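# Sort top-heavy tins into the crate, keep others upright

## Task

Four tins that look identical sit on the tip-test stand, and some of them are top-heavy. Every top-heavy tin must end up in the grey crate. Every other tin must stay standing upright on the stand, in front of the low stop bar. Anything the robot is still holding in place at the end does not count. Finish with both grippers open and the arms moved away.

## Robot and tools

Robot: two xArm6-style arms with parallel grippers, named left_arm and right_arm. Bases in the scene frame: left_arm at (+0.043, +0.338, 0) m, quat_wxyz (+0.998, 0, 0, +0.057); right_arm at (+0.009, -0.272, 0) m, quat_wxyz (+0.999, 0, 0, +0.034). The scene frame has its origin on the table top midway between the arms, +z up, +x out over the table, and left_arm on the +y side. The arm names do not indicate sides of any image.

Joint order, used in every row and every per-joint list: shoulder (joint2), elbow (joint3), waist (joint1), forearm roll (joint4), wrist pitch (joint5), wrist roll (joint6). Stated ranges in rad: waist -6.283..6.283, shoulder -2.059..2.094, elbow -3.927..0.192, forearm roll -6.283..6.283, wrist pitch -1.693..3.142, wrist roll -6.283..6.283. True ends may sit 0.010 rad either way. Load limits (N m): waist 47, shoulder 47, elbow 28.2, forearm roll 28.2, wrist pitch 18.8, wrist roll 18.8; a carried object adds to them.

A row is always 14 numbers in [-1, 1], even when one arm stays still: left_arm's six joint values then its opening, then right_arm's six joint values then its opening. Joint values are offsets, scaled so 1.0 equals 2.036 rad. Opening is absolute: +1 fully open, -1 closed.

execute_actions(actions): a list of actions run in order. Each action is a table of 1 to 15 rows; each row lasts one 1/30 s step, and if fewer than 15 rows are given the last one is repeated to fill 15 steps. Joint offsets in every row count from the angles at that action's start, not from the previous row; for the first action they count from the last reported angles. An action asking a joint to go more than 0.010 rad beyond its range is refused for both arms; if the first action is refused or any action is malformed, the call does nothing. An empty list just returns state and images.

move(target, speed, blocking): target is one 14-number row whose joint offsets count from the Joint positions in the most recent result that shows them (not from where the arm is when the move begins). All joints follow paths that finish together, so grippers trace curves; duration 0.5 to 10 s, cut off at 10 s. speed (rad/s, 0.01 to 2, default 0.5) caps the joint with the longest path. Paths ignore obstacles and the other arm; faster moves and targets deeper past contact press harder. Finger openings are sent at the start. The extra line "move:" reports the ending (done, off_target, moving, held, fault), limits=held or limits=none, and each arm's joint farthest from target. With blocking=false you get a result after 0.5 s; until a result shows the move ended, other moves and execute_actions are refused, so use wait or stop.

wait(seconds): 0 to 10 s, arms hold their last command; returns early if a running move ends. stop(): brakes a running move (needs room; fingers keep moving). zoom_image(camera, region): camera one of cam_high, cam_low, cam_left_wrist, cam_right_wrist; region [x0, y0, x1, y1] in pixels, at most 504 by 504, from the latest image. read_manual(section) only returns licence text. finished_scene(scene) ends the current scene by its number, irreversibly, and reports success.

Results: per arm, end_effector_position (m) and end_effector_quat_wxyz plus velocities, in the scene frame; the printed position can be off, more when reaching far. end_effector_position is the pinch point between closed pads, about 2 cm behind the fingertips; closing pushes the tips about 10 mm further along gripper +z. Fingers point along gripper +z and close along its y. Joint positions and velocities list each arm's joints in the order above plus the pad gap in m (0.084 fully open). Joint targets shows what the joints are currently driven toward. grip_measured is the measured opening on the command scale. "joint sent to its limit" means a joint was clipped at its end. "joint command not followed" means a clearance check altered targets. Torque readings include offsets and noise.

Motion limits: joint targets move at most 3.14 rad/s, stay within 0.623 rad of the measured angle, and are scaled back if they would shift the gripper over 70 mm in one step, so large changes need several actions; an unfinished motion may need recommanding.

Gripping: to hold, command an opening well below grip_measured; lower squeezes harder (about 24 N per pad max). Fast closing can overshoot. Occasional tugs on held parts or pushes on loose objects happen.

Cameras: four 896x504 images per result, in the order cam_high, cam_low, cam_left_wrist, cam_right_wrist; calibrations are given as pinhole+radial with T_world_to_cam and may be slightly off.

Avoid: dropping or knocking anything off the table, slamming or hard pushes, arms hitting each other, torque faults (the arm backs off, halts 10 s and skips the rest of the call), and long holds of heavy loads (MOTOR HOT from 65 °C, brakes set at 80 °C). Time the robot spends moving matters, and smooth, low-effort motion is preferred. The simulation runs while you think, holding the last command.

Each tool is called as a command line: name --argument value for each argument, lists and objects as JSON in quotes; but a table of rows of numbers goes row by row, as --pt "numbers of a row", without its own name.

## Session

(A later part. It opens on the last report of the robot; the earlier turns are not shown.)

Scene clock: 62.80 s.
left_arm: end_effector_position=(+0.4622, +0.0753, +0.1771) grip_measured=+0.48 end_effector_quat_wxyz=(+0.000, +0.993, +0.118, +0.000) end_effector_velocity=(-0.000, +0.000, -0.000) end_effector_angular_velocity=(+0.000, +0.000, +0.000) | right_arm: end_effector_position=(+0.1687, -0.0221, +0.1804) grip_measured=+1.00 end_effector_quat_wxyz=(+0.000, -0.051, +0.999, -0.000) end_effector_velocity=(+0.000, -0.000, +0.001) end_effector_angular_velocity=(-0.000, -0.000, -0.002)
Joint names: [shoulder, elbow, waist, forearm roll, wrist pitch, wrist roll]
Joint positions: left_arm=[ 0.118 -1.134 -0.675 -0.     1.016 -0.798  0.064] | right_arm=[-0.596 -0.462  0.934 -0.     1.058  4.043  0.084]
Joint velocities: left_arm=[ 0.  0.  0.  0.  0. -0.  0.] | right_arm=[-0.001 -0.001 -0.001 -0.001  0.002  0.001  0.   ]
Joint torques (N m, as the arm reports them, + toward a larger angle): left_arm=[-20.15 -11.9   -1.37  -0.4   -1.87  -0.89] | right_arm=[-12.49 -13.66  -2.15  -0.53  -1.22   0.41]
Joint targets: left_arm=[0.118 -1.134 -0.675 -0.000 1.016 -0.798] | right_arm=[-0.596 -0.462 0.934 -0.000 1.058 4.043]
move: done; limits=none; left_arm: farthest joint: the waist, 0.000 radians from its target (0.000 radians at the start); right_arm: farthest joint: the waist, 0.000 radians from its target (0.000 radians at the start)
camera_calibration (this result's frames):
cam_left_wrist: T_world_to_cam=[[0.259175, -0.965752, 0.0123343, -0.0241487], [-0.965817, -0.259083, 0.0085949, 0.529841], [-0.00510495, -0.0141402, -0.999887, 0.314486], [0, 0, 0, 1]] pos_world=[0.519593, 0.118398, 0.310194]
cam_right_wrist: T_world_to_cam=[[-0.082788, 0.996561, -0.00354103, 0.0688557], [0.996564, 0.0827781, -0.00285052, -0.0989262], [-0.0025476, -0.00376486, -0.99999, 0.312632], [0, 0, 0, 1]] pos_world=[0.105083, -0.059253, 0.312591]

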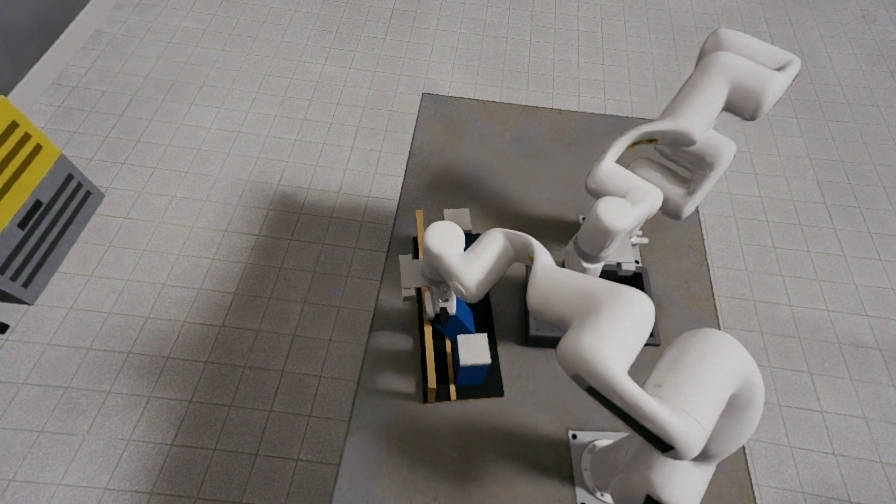

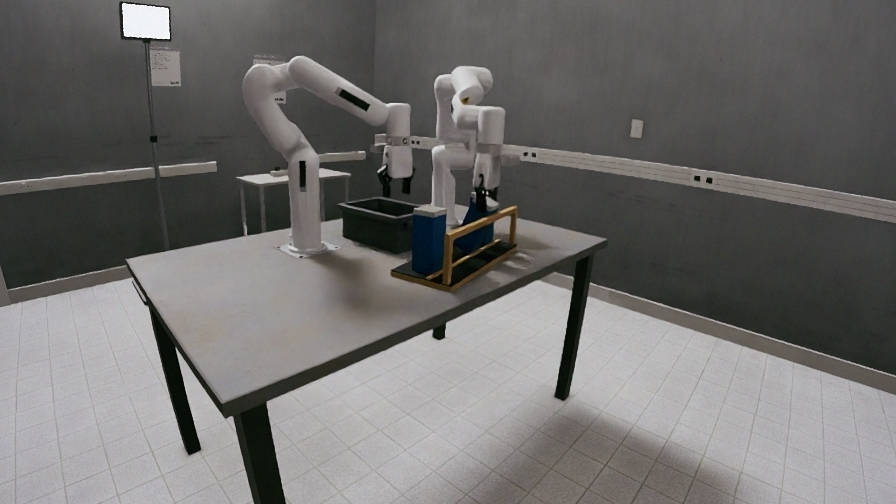

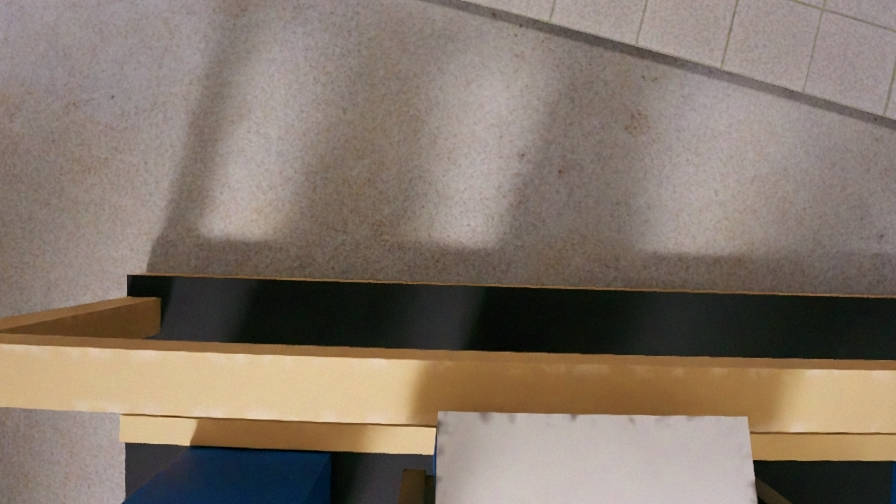

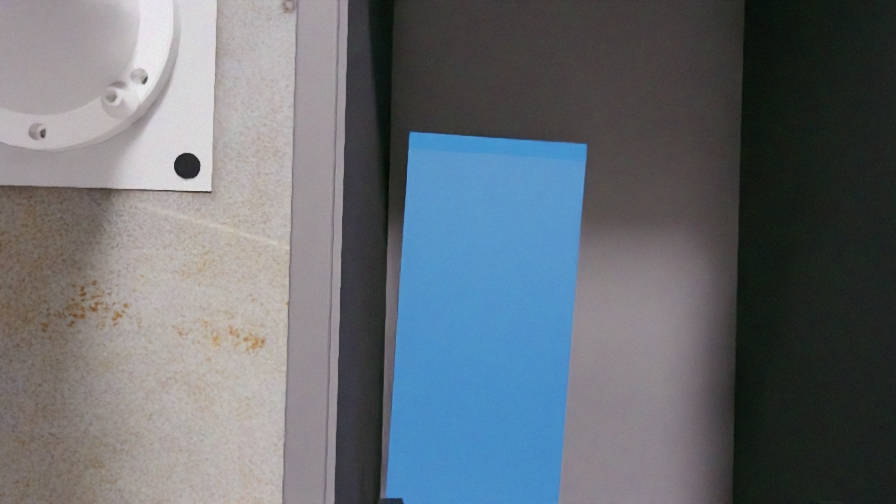

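move --target '[-0.1312,-0.0673,-0.0632,0,0.1985,-0.0452,-0.3,0,-0.147,-0.459,0,0.147,0,1]' --speed 0.6

move --target '[-0.1958,0.1978,-0.2349,0,-0.0021,-0.1807,-0.3,0,0,0,0,0,0,1]' --speed 0.5

Scene clock: 66.83 s.
left_arm: end_effector_position=(+0.3806, +0.0604, +0.3298) grip_measured=+0.48 end_effector_quat_wxyz=(+0.000, +0.995, +0.100, -0.000) end_effector_velocity=(-0.000, +0.000, +0.001) end_effector_angular_velocity=(-0.001, -0.001, +0.000) | right_arm: end_effector_position=(+0.3198, -0.2510, +0.2840) grip_measured=+1.00 end_effector_quat_wxyz=(-0.000, +0.404, +0.915, -0.000) end_effector_velocity=(+0.000, -0.001, +0.000) end_effector_angular_velocity=(-0.000, -0.000, -0.002)
Joint names: [shoulder, elbow, waist, forearm roll, wrist pitch, wrist roll]
Joint positions: left_arm=[-0.148 -1.271 -0.803 -0.     1.42  -0.89   0.064] | right_arm=[-0.596 -0.761  0.    -0.     1.357  4.043  0.084]
Joint velocities: left_arm=[-0.001 -0.     0.    -0.     0.001 -0.    -0.   ] | right_arm=[-0.    -0.001 -0.003 -0.     0.001 -0.001  0.   ]
Joint torques (N m, as the arm reports them, + toward a larger angle): left_arm=[-16.87 -13.36  -1.82  -0.55  -2.45  -0.67] | right_arm=[-12.87 -14.08  -2.02  -0.47  -1.28   0.38]
Joint targets: left_arm=[-0.149 -1.271 -0.803 -0.000 1.420 -0.890] | right_arm=[-0.596 -0.761 -0.000 -0.000 1.357 4.043]
move: done; limits=none; left_arm: farthest joint: the shoulder, 0.001 radians from its target (0.268 radians at the start); right_arm: farthest joint: the waist, 0.000 radians from its target (0.934 radians at the start)
camera_calibration (this result's frames):
cam_left_wrist: T_world_to_cam=[[0.223617, -0.974601, 0.012133, -0.00515755], [-0.974659, -0.223521, 0.00879156, 0.446942], [-0.00585628, -0.0137915, -0.999888, 0.466799], [0, 0, 0, 1]] pos_world=[0.439503, 0.101312, 0.46288]
cam_right_wrist: T_world_to_cam=[[0.751981, 0.659174, -0.00365218, -0.0417637], [0.659168, -0.75199, -0.00293743, -0.331851], [-0.00468268, -0.000198511, -0.999989, 0.41731], [0, 0, 0, 1]] pos_world=[0.252105, -0.221936, 0.416178]

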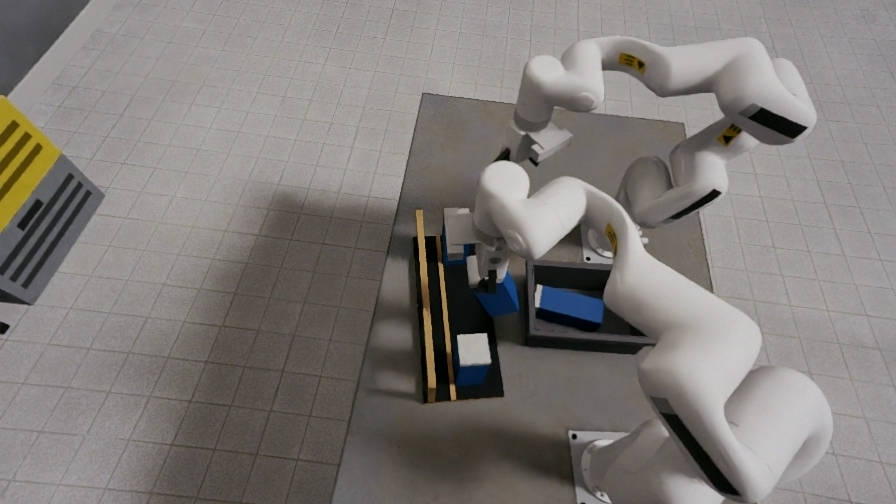

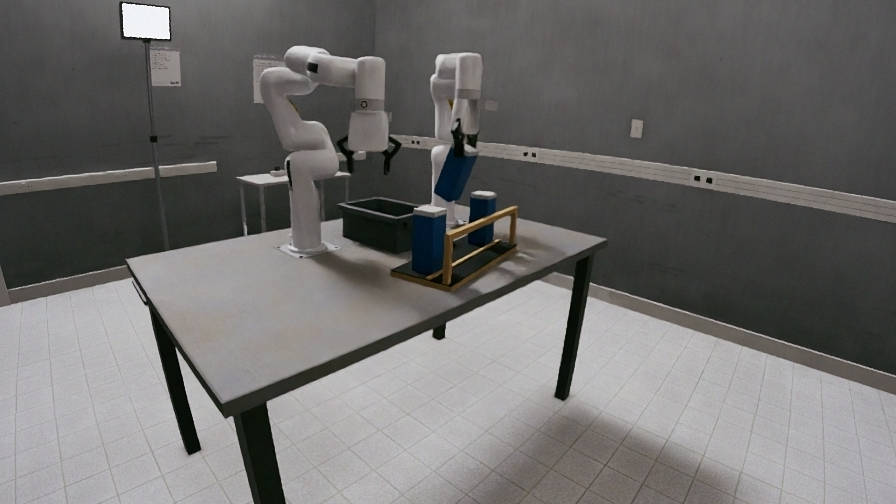

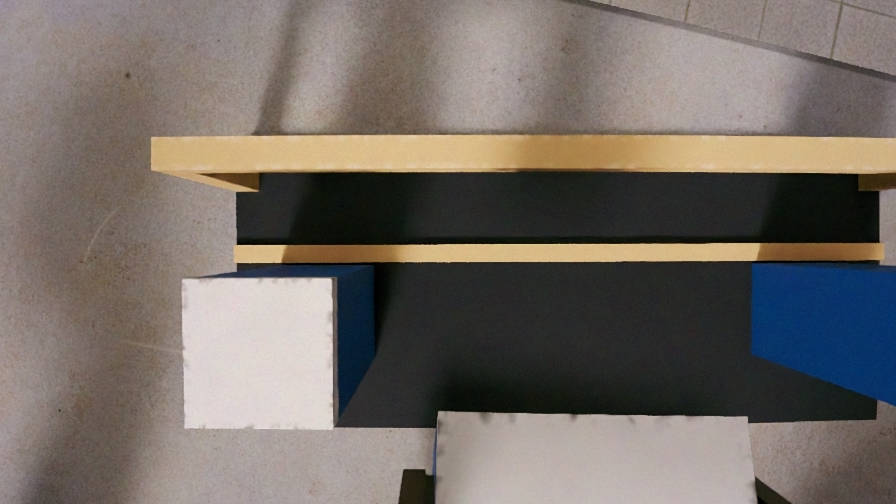

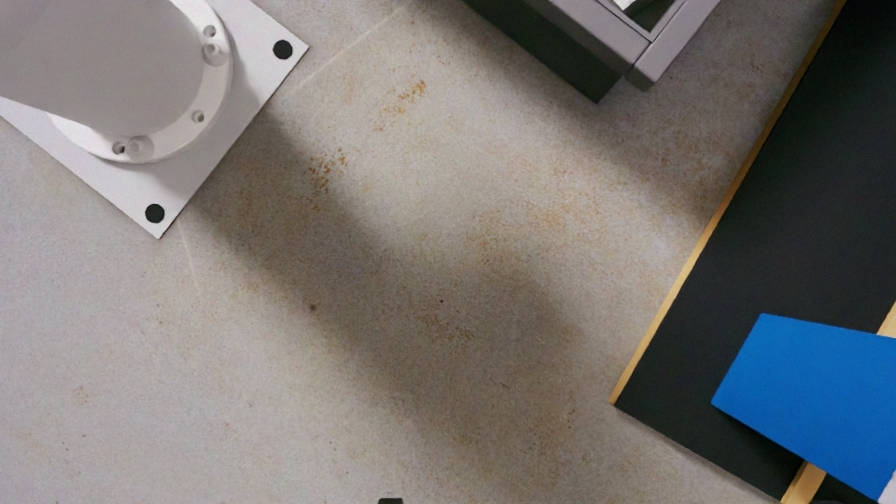

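Scene clock: 68.43 s.
left_arm: end_effector_position=(+0.1706, +0.0402, +0.3099) grip_measured=+0.48 end_effector_quat_wxyz=(+0.000, +0.999, +0.045, -0.000) end_effector_velocity=(-0.001, +0.000, -0.000) end_effector_angular_velocity=(-0.000, +0.001, -0.001) | right_arm: end_effector_position=(+0.3198, -0.2510, +0.2840) grip_measured=+1.00 end_effector_quat_wxyz=(-0.000, +0.404, +0.915, -0.000) end_effector_velocity=(+0.000, +0.000, +0.001) end_effector_angular_velocity=(-0.000, -0.001, +0.001)
Joint names: [shoulder, elbow, waist, forearm roll, wrist pitch, wrist roll]
Joint positions: left_arm=[-0.547 -0.869 -1.281 -0.     1.415 -1.257  0.064] | right_arm=[-0.596 -0.761  0.    -0.     1.357  4.043  0.084]
Joint velocities: left_arm=[-0.002  0.002 -0.002 -0.001  0.    -0.001 -0.   ] | right_arm=[-0.001 -0.001  0.    -0.     0.001 -0.    -0.   ]
Joint torques (N m, as the arm reports them, + toward a larger angle): left_arm=[ -9.25 -13.35  -1.56  -0.4   -2.42  -0.81] | right_arm=[-12.9  -13.97  -2.29  -0.6   -1.18   0.44]
Joint targets: left_arm=[-0.547 -0.868 -1.281 -0.000 1.415 -1.258] | right_arm=[-0.596 -0.761 0.000 -0.000 1.357 4.043]
move: done; limits=none; left_arm: farthest joint: the waist, 0.000 radians from its target (0.478 radians at the start); right_arm: farthest joint: the waist, 0.000 radians from its target (0.000 radians at the start)
camera_calibration (this result's frames):
cam_left_wrist: T_world_to_cam=[[0.115239, -0.993263, 0.0122037, 0.0415566], [-0.993311, -0.115138, 0.008708, 0.236847], [-0.00724423, -0.0131256, -0.999888, 0.445633], [0, 0, 0, 1]] pos_world=[0.233702, 0.0743958, 0.443014]
cam_right_wrist: T_world_to_cam=[[0.751981, 0.659175, -0.00365214, -0.0417636], [0.659168, -0.75199, -0.00293737, -0.331851], [-0.00468261, -0.000198531, -0.999989, 0.41731], [0, 0, 0, 1]] pos_world=[0.252105, -0.221936, 0.416178]

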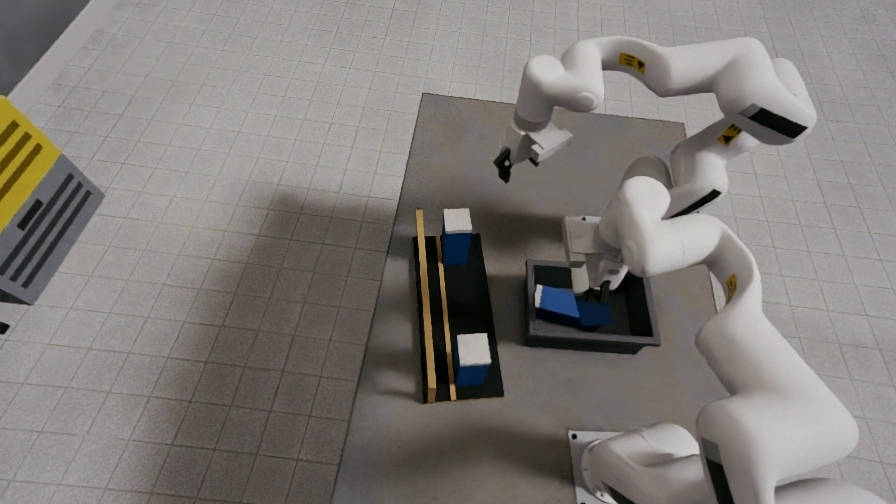

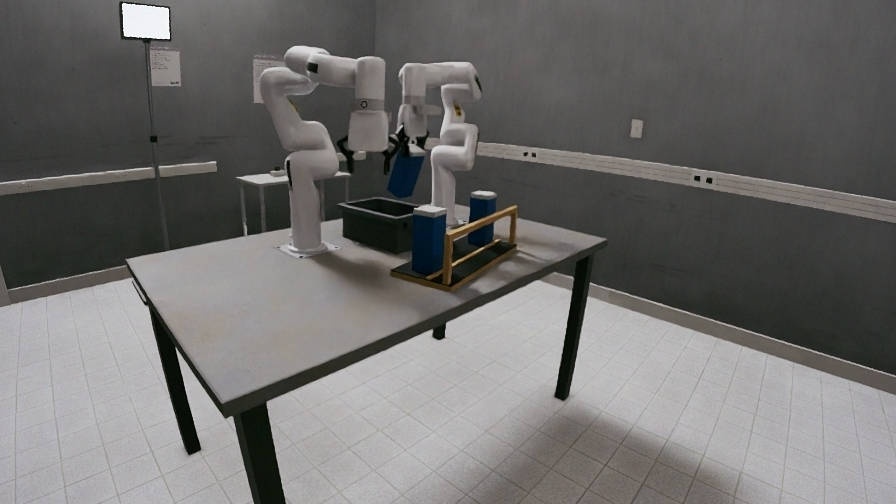

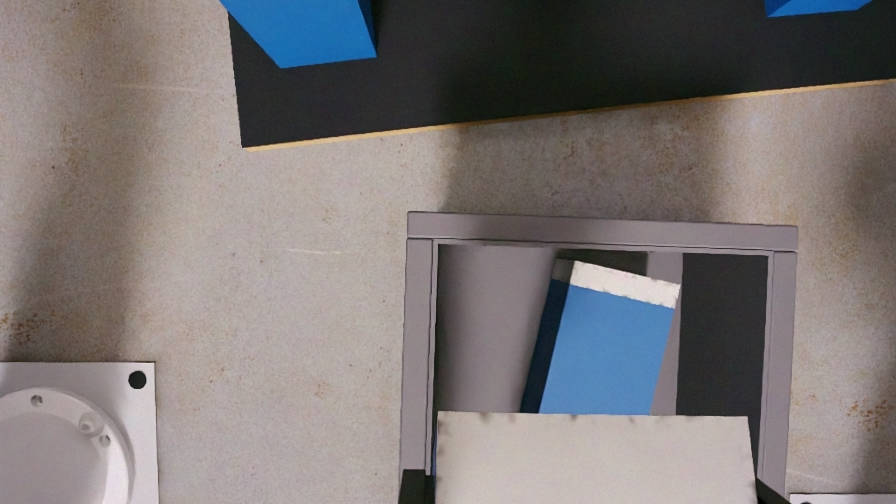

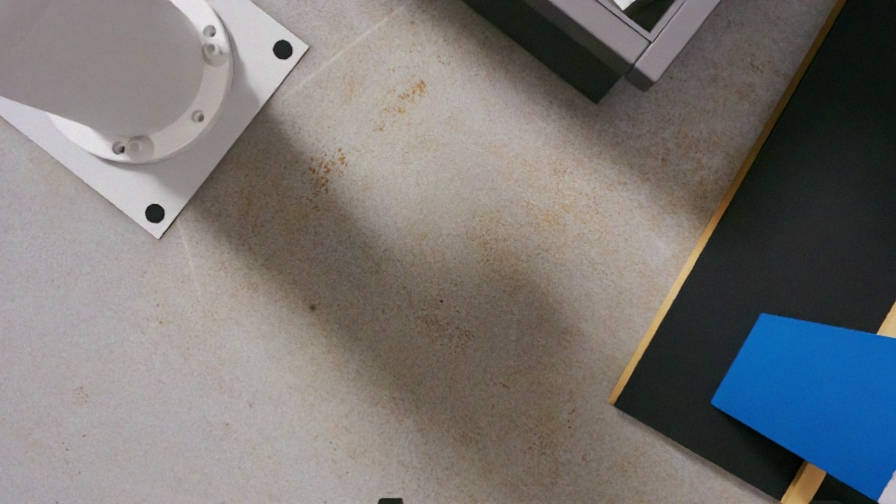

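move --target '[-0.0496,0.0354,-0.1284,0,0.0147,-0.1282,-0.3,0,0,0,0,0,0,1]' --speed 0.4

move --target '[0.0206,0.167,0,0,-0.1876,0,-0.3,0,0,0,0,0,0,1]' --speed 0.25

Scene clock: 71.50 s.
left_arm: end_effector_position=(+0.0854, +0.0449, +0.3083) grip_measured=+0.48 end_effector_quat_wxyz=(-0.000, +0.999, +0.045, -0.000) end_effector_velocity=(-0.001, +0.000, +0.000) end_effector_angular_velocity=(+0.000, +0.000, -0.000) | right_arm: end_effector_position=(+0.3198, -0.2510, +0.2840) grip_measured=+1.00 end_effector_quat_wxyz=(-0.000, +0.404, +0.915, -0.000) end_effector_velocity=(-0.000, +0.000, +0.000) end_effector_angular_velocity=(-0.000, -0.000, +0.001)
Joint names: [shoulder, elbow, waist, forearm roll, wrist pitch, wrist roll]
Joint positions: left_arm=[-0.647 -0.797 -1.542 -0.     1.445 -1.518  0.064] | right_arm=[-0.596 -0.761  0.    -0.     1.357  4.043  0.084]
Joint velocities: left_arm=[-0.001  0.001 -0.002 -0.     0.001 -0.002  0.   ] | right_arm=[ 0.    -0.     0.001 -0.     0.     0.    -0.   ]
Joint torques (N m, as the arm reports them, + toward a larger angle): left_arm=[ -7.63 -13.31  -1.53  -0.54  -2.4   -0.8 ] | right_arm=[-12.87 -13.96  -2.01  -0.55  -1.27   0.41]
Joint targets: left_arm=[-0.648 -0.797 -1.542 -0.000 1.445 -1.518] | right_arm=[-0.596 -0.761 0.000 -0.000 1.357 4.043]
move: done; limits=none; left_arm: farthest joint: the waist, 0.001 radians from its target (0.261 radians at the start); right_arm: farthest joint: the waist, 0.000 radians from its target (0.000 radians at the start)
camera_calibration (this result's frames):
cam_left_wrist: T_world_to_cam=[[0.115053, -0.993297, 0.0111024, 0.0564715], [-0.993332, -0.11496, 0.00872562, 0.15278], [-0.0073908, -0.0120323, -0.9999, 0.443395], [0, 0, 0, 1]] pos_world=[0.148541, 0.0789916, 0.441391]
cam_right_wrist: T_world_to_cam=[[0.751981, 0.659175, -0.00365225, -0.0417636], [0.659168, -0.75199, -0.0029375, -0.331851], [-0.00468278, -0.000198502, -0.999989, 0.41731], [0, 0, 0, 1]] pos_world=[0.252105, -0.221936, 0.416178]

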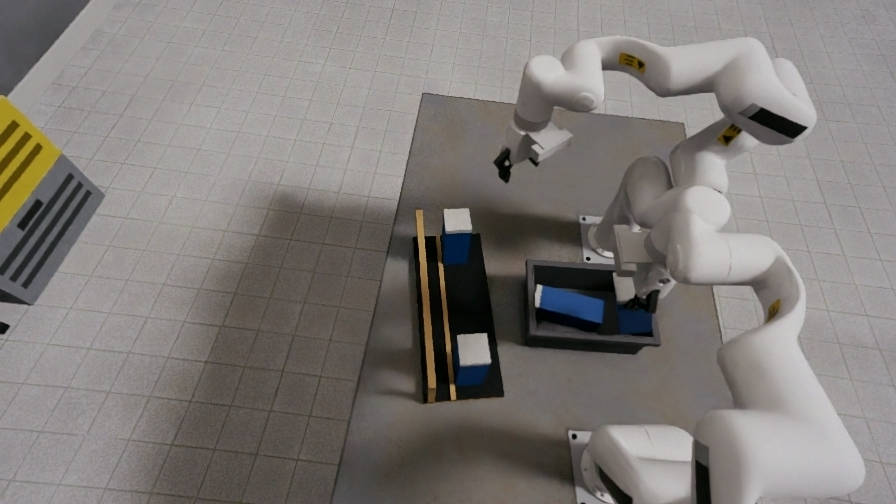

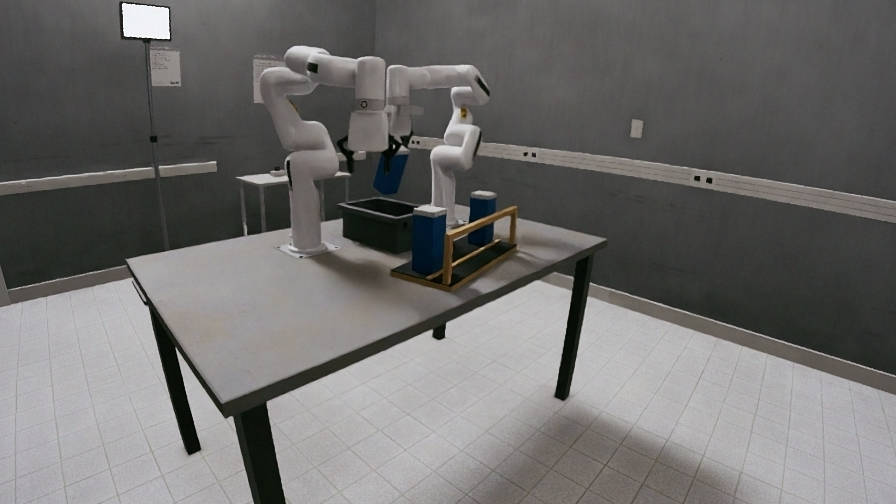

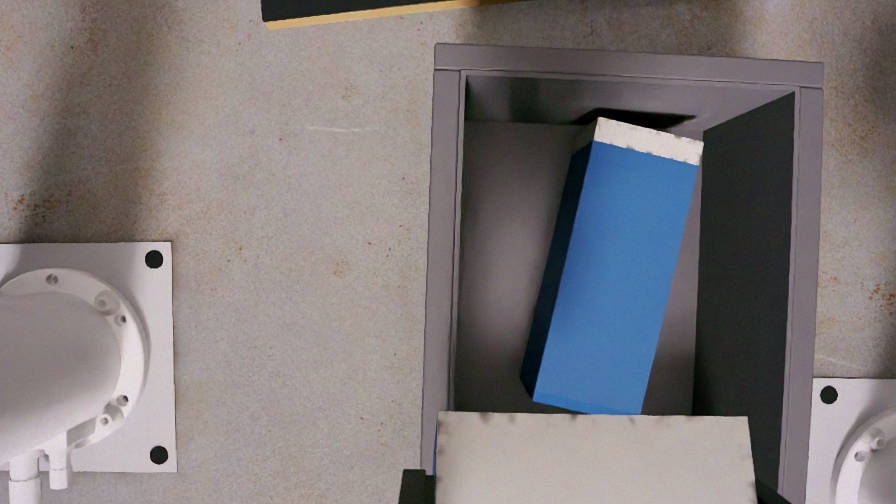

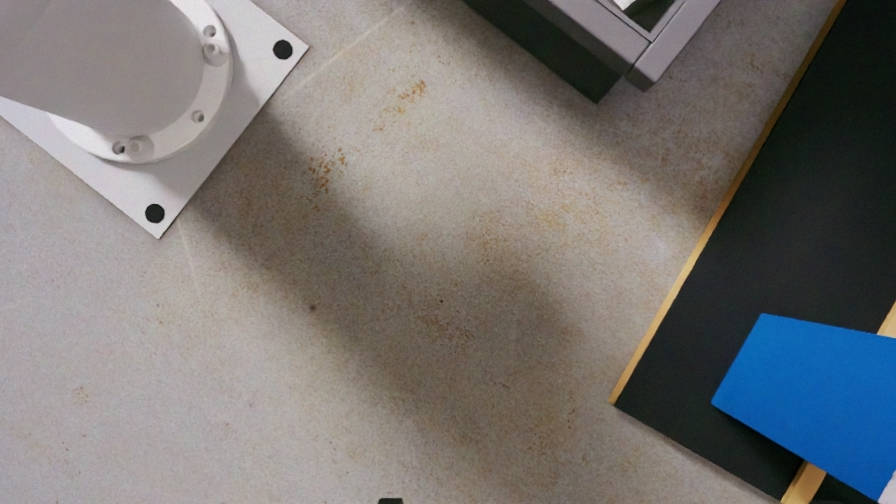

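Scene clock: 73.67 s.
left_arm: end_effector_position=(+0.0852, +0.0465, +0.1808) grip_measured=+0.47 end_effector_quat_wxyz=(-0.000, +0.999, +0.045, -0.000) end_effector_velocity=(+0.000, +0.000, -0.001) end_effector_angular_velocity=(+0.001, +0.000, +0.001) | right_arm: end_effector_position=(+0.3198, -0.2510, +0.2840) grip_measured=+1.00 end_effector_quat_wxyz=(-0.000, +0.404, +0.915, -0.000) end_effector_velocity=(+0.000, +0.000, +0.000) end_effector_angular_velocity=(+0.000, -0.001, +0.001)
Joint names: [shoulder, elbow, waist, forearm roll, wrist pitch, wrist roll]
Joint positions: left_arm=[-0.606 -0.457 -1.542 -0.     1.063 -1.518  0.064] | right_arm=[-0.596 -0.761  0.    -0.     1.357  4.043  0.084]
Joint velocities: left_arm=[ 0.     0.001  0.    -0.    -0.001 -0.     0.   ] | right_arm=[ 0.    -0.    -0.    -0.    -0.001 -0.001  0.   ]
Joint torques (N m, as the arm reports them, + toward a larger angle): left_arm=[ -6.79 -11.14  -1.31  -0.27  -0.56  -0.99] | right_arm=[-13.03 -13.85  -2.21  -0.64  -1.24   0.38]
Joint targets: left_arm=[-0.605 -0.457 -1.542 -0.000 1.063 -1.518] | right_arm=[-0.596 -0.761 0.000 -0.000 1.357 4.043]
move: done; limits=none; left_arm: farthest joint: the waist, 0.000 radians from its target (0.000 radians at the start); right_arm: farthest joint: the waist, 0.000 radians from its target (0.000 radians at the start)
camera_calibration (this result's frames):
cam_left_wrist: T_world_to_cam=[[0.115049, -0.993296, 0.0112875, 0.0594759], [-0.993332, -0.114954, 0.00876734, 0.153815], [-0.00741102, -0.0122209, -0.999898, 0.316022], [0, 0, 0, 1]] pos_world=[0.148289, 0.0806209, 0.31397]
cam_right_wrist: T_world_to_cam=[[0.751981, 0.659175, -0.00365224, -0.0417636], [0.659168, -0.75199, -0.00293754, -0.331851], [-0.0046828, -0.000198462, -0.999989, 0.41731], [0, 0, 0, 1]] pos_world=[0.252105, -0.221936, 0.416178]

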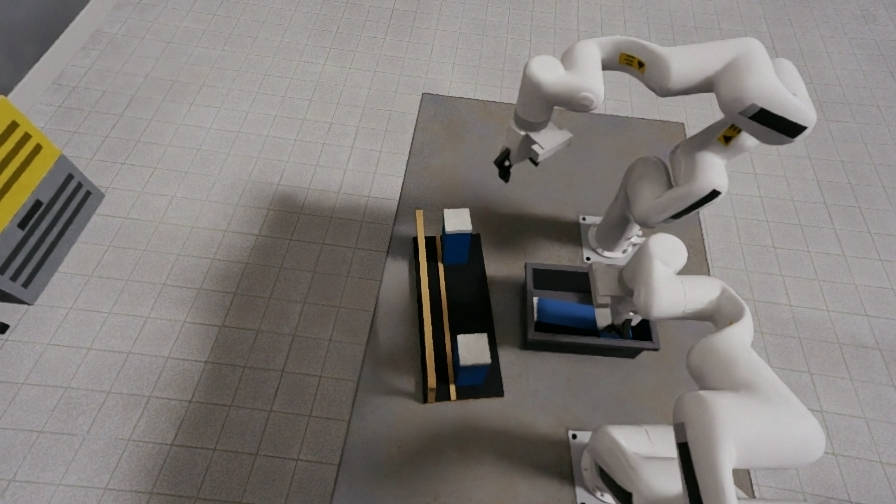

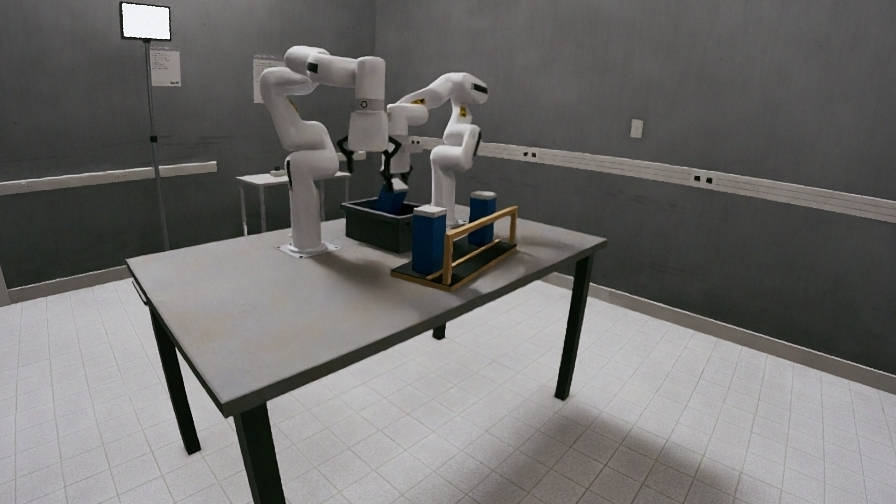

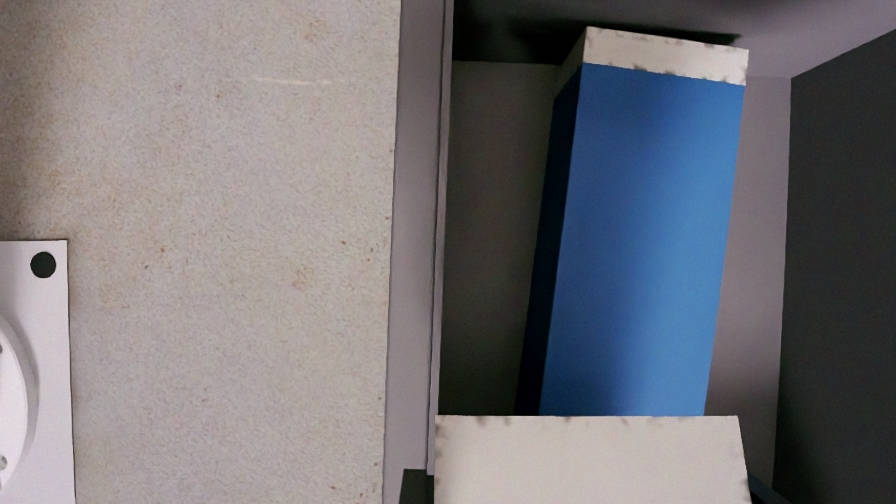

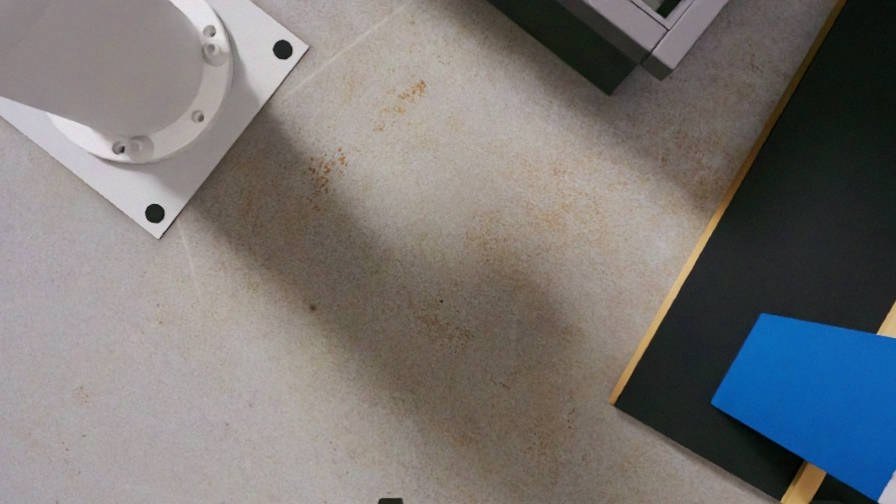

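It nudged the crate a little, but the tin is in. I'll release it and pull the arm back.

move --target '[0,0,0,0,0,0,1,0,0,0,0,0,0,1]'

move --target '[-0.02,-0.17,0.3,0,0.19,0,1,0,0,0,0,0,0,1]' --speed 0.6

Scene clock: 74.63 s.
left_arm: end_effector_position=(+0.0852, +0.0466, +0.1808) grip_measured=+1.00 end_effector_quat_wxyz=(-0.000, +0.999, +0.045, -0.000) end_effector_velocity=(-0.000, +0.000, -0.001) end_effector_angular_velocity=(+0.001, +0.001, -0.001) | right_arm: end_effector_position=(+0.3198, -0.2510, +0.2840) grip_measured=+1.00 end_effector_quat_wxyz=(-0.000, +0.404, +0.915, -0.000) end_effector_velocity=(+0.000, +0.000, -0.000) end_effector_angular_velocity=(-0.000, +0.001, -0.000)
Joint names: [shoulder, elbow, waist, forearm roll, wrist pitch, wrist roll]
Joint positions: left_arm=[-0.605 -0.457 -1.542 -0.     1.063 -1.518  0.084] | right_arm=[-0.596 -0.761  0.    -0.     1.357  4.043  0.084]
Joint velocities: left_arm=[ 0.     0.001 -0.001 -0.001 -0.     0.    -0.   ] | right_arm=[ 0.001 -0.     0.    -0.    -0.     0.001  0.   ]
Joint torques (N m, as the arm reports them, + toward a larger angle): left_arm=[ -6.99 -11.91  -1.49  -0.72  -2.13  -0.86] | right_arm=[-12.93 -13.98  -2.23  -0.58  -1.21   0.44]
Joint targets: left_arm=[-0.606 -0.457 -1.542 -0.000 1.063 -1.518] | right_arm=[-0.596 -0.761 0.000 -0.000 1.357 4.043]
move: done; limits=none; left_arm: farthest joint: the shoulder, 0.001 radians from its target (0.001 radians at the start); right_arm: farthest joint: the waist, 0.000 radians from its target (0.000 radians at the start)
camera_calibration (this result's frames):
cam_left_wrist: T_world_to_cam=[[0.115058, -0.993295, 0.011222, 0.0595056], [-0.993331, -0.114963, 0.00876337, 0.15382], [-0.00741451, -0.0121554, -0.999899, 0.316004], [0, 0, 0, 1]] pos_world=[0.14829, 0.0806313, 0.313956]
cam_right_wrist: T_world_to_cam=[[0.751981, 0.659175, -0.0036524, -0.0417635], [0.659168, -0.75199, -0.00293769, -0.33185], [-0.00468302, -0.000198459, -0.999989, 0.41731], [0, 0, 0, 1]] pos_world=[0.252105, -0.221936, 0.416178]

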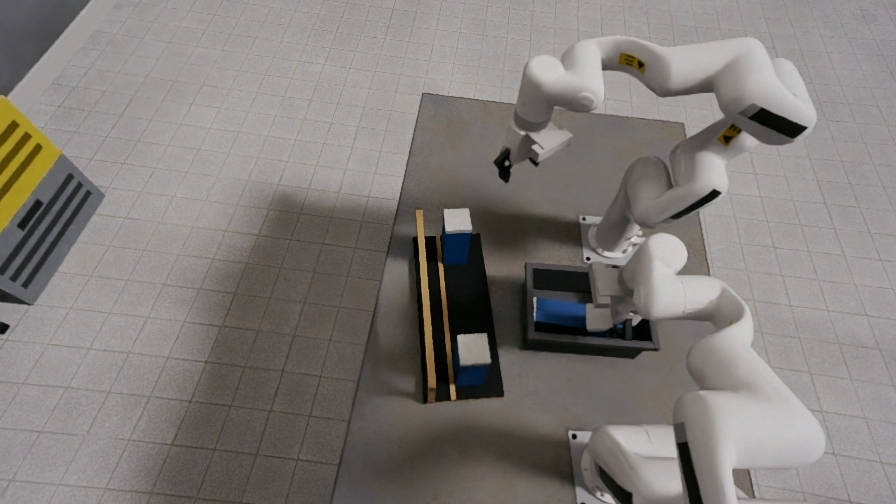

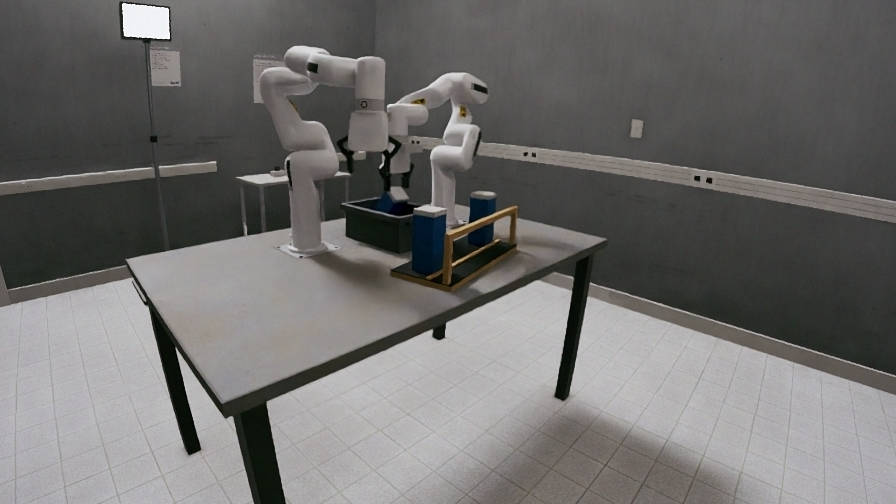

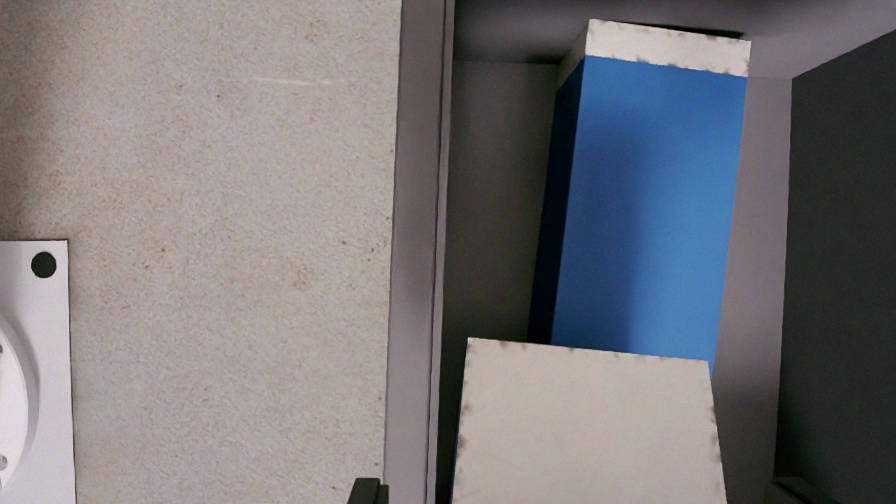

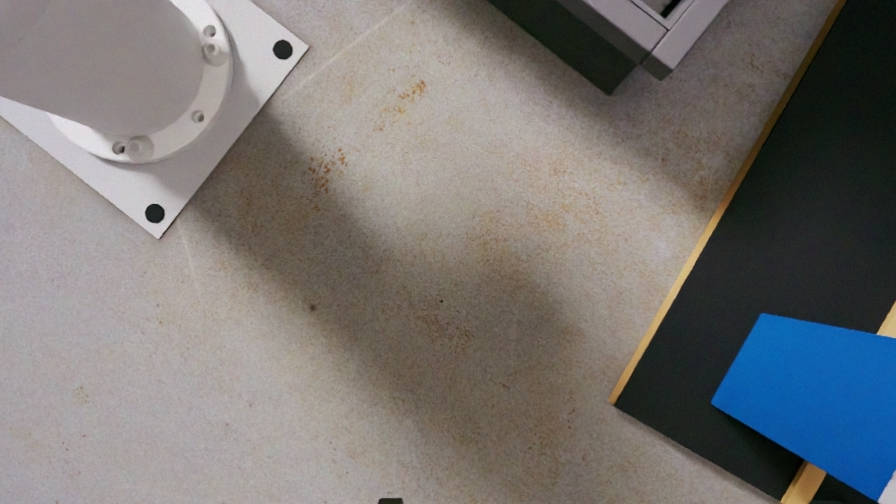

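Scene clock: 76.33 s.
left_arm: end_effector_position=(+0.2460, +0.1220, +0.3101) grip_measured=+1.00 end_effector_quat_wxyz=(-0.001, +0.939, +0.343, -0.000) end_effector_velocity=(+0.001, +0.000, +0.000) end_effector_angular_velocity=(-0.000, +0.000, +0.003) | right_arm: end_effector_position=(+0.3198, -0.2510, +0.2840) grip_measured=+1.00 end_effector_quat_wxyz=(-0.000, +0.404, +0.915, -0.000) end_effector_velocity=(-0.000, -0.000, +0.000) end_effector_angular_velocity=(+0.000, +0.001, -0.001)
Joint names: [shoulder, elbow, waist, forearm roll, wrist pitch, wrist roll]
Joint positions: left_arm=[-0.646 -0.803 -0.932 -0.     1.45  -1.518  0.084] | right_arm=[-0.596 -0.761  0.    -0.     1.357  4.043  0.084]
Joint velocities: left_arm=[ 0.    -0.001  0.003 -0.     0.001  0.    -0.   ] | right_arm=[-0.001 -0.    -0.002  0.     0.002 -0.001  0.   ]
Joint torques (N m, as the arm reports them, + toward a larger angle): left_arm=[ -6.76 -11.93  -1.67  -0.6   -2.13  -0.74] | right_arm=[-12.91 -13.99  -2.03  -0.47  -1.31   0.42]
Joint targets: left_arm=[-0.646 -0.803 -0.931 -0.000 1.450 -1.518] | right_arm=[-0.596 -0.761 0.000 -0.000 1.357 4.043]
move: done; limits=none; left_arm: farthest joint: the waist, 0.000 radians from its target (0.611 radians at the start); right_arm: farthest joint: the waist, 0.000 radians from its target (0.000 radians at the start)
camera_calibration (this result's frames):
cam_left_wrist: T_world_to_cam=[[0.663472, -0.748121, 0.0109185, -0.050233], [-0.7482, -0.663414, 0.00881397, 0.327678], [0.000649598, -0.0140171, -0.999902, 0.44557], [0, 0, 0, 1]] pos_world=[0.278208, 0.186052, 0.443187]
cam_right_wrist: T_world_to_cam=[[0.751981, 0.659175, -0.00365238, -0.0417635], [0.659168, -0.75199, -0.00293767, -0.33185], [-0.00468299, -0.000198457, -0.999989, 0.41731], [0, 0, 0, 1]] pos_world=[0.252105, -0.221936, 0.416178]

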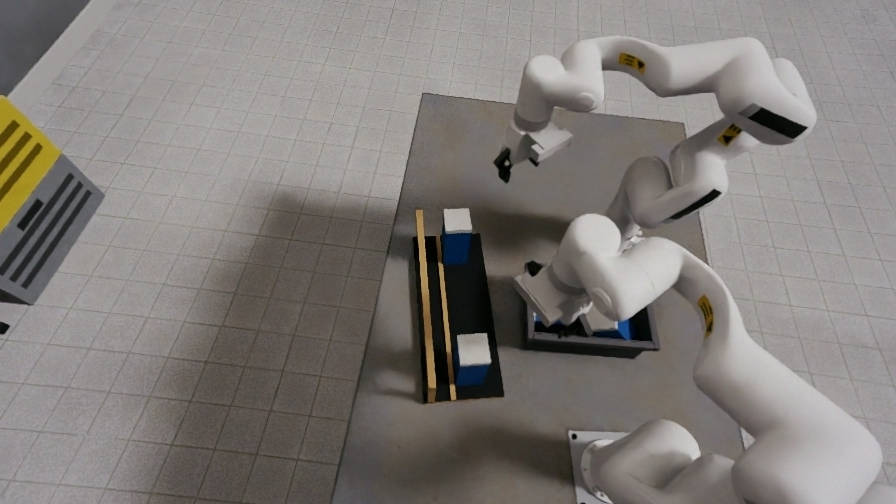

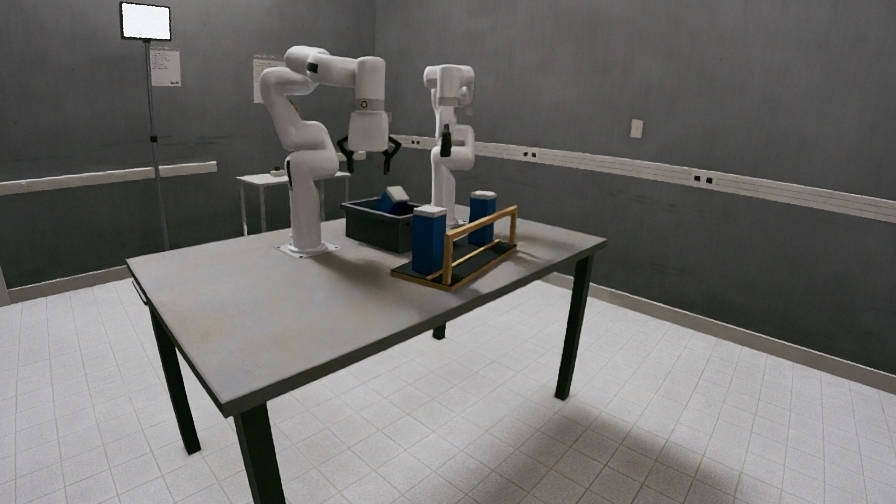

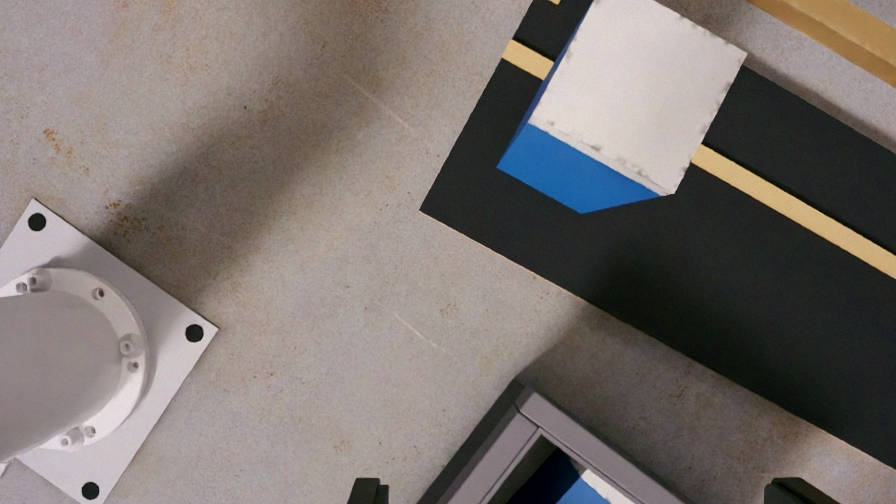

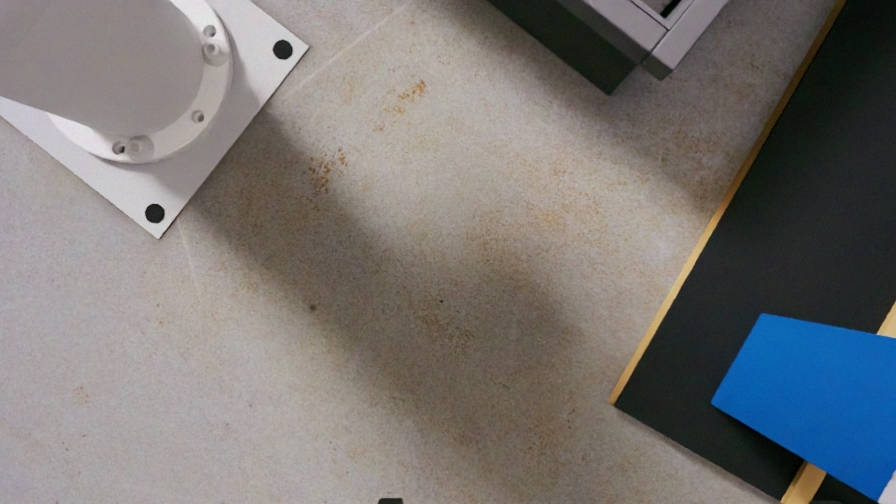

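finished_scene --scene 1

The scene is finished: the task was done.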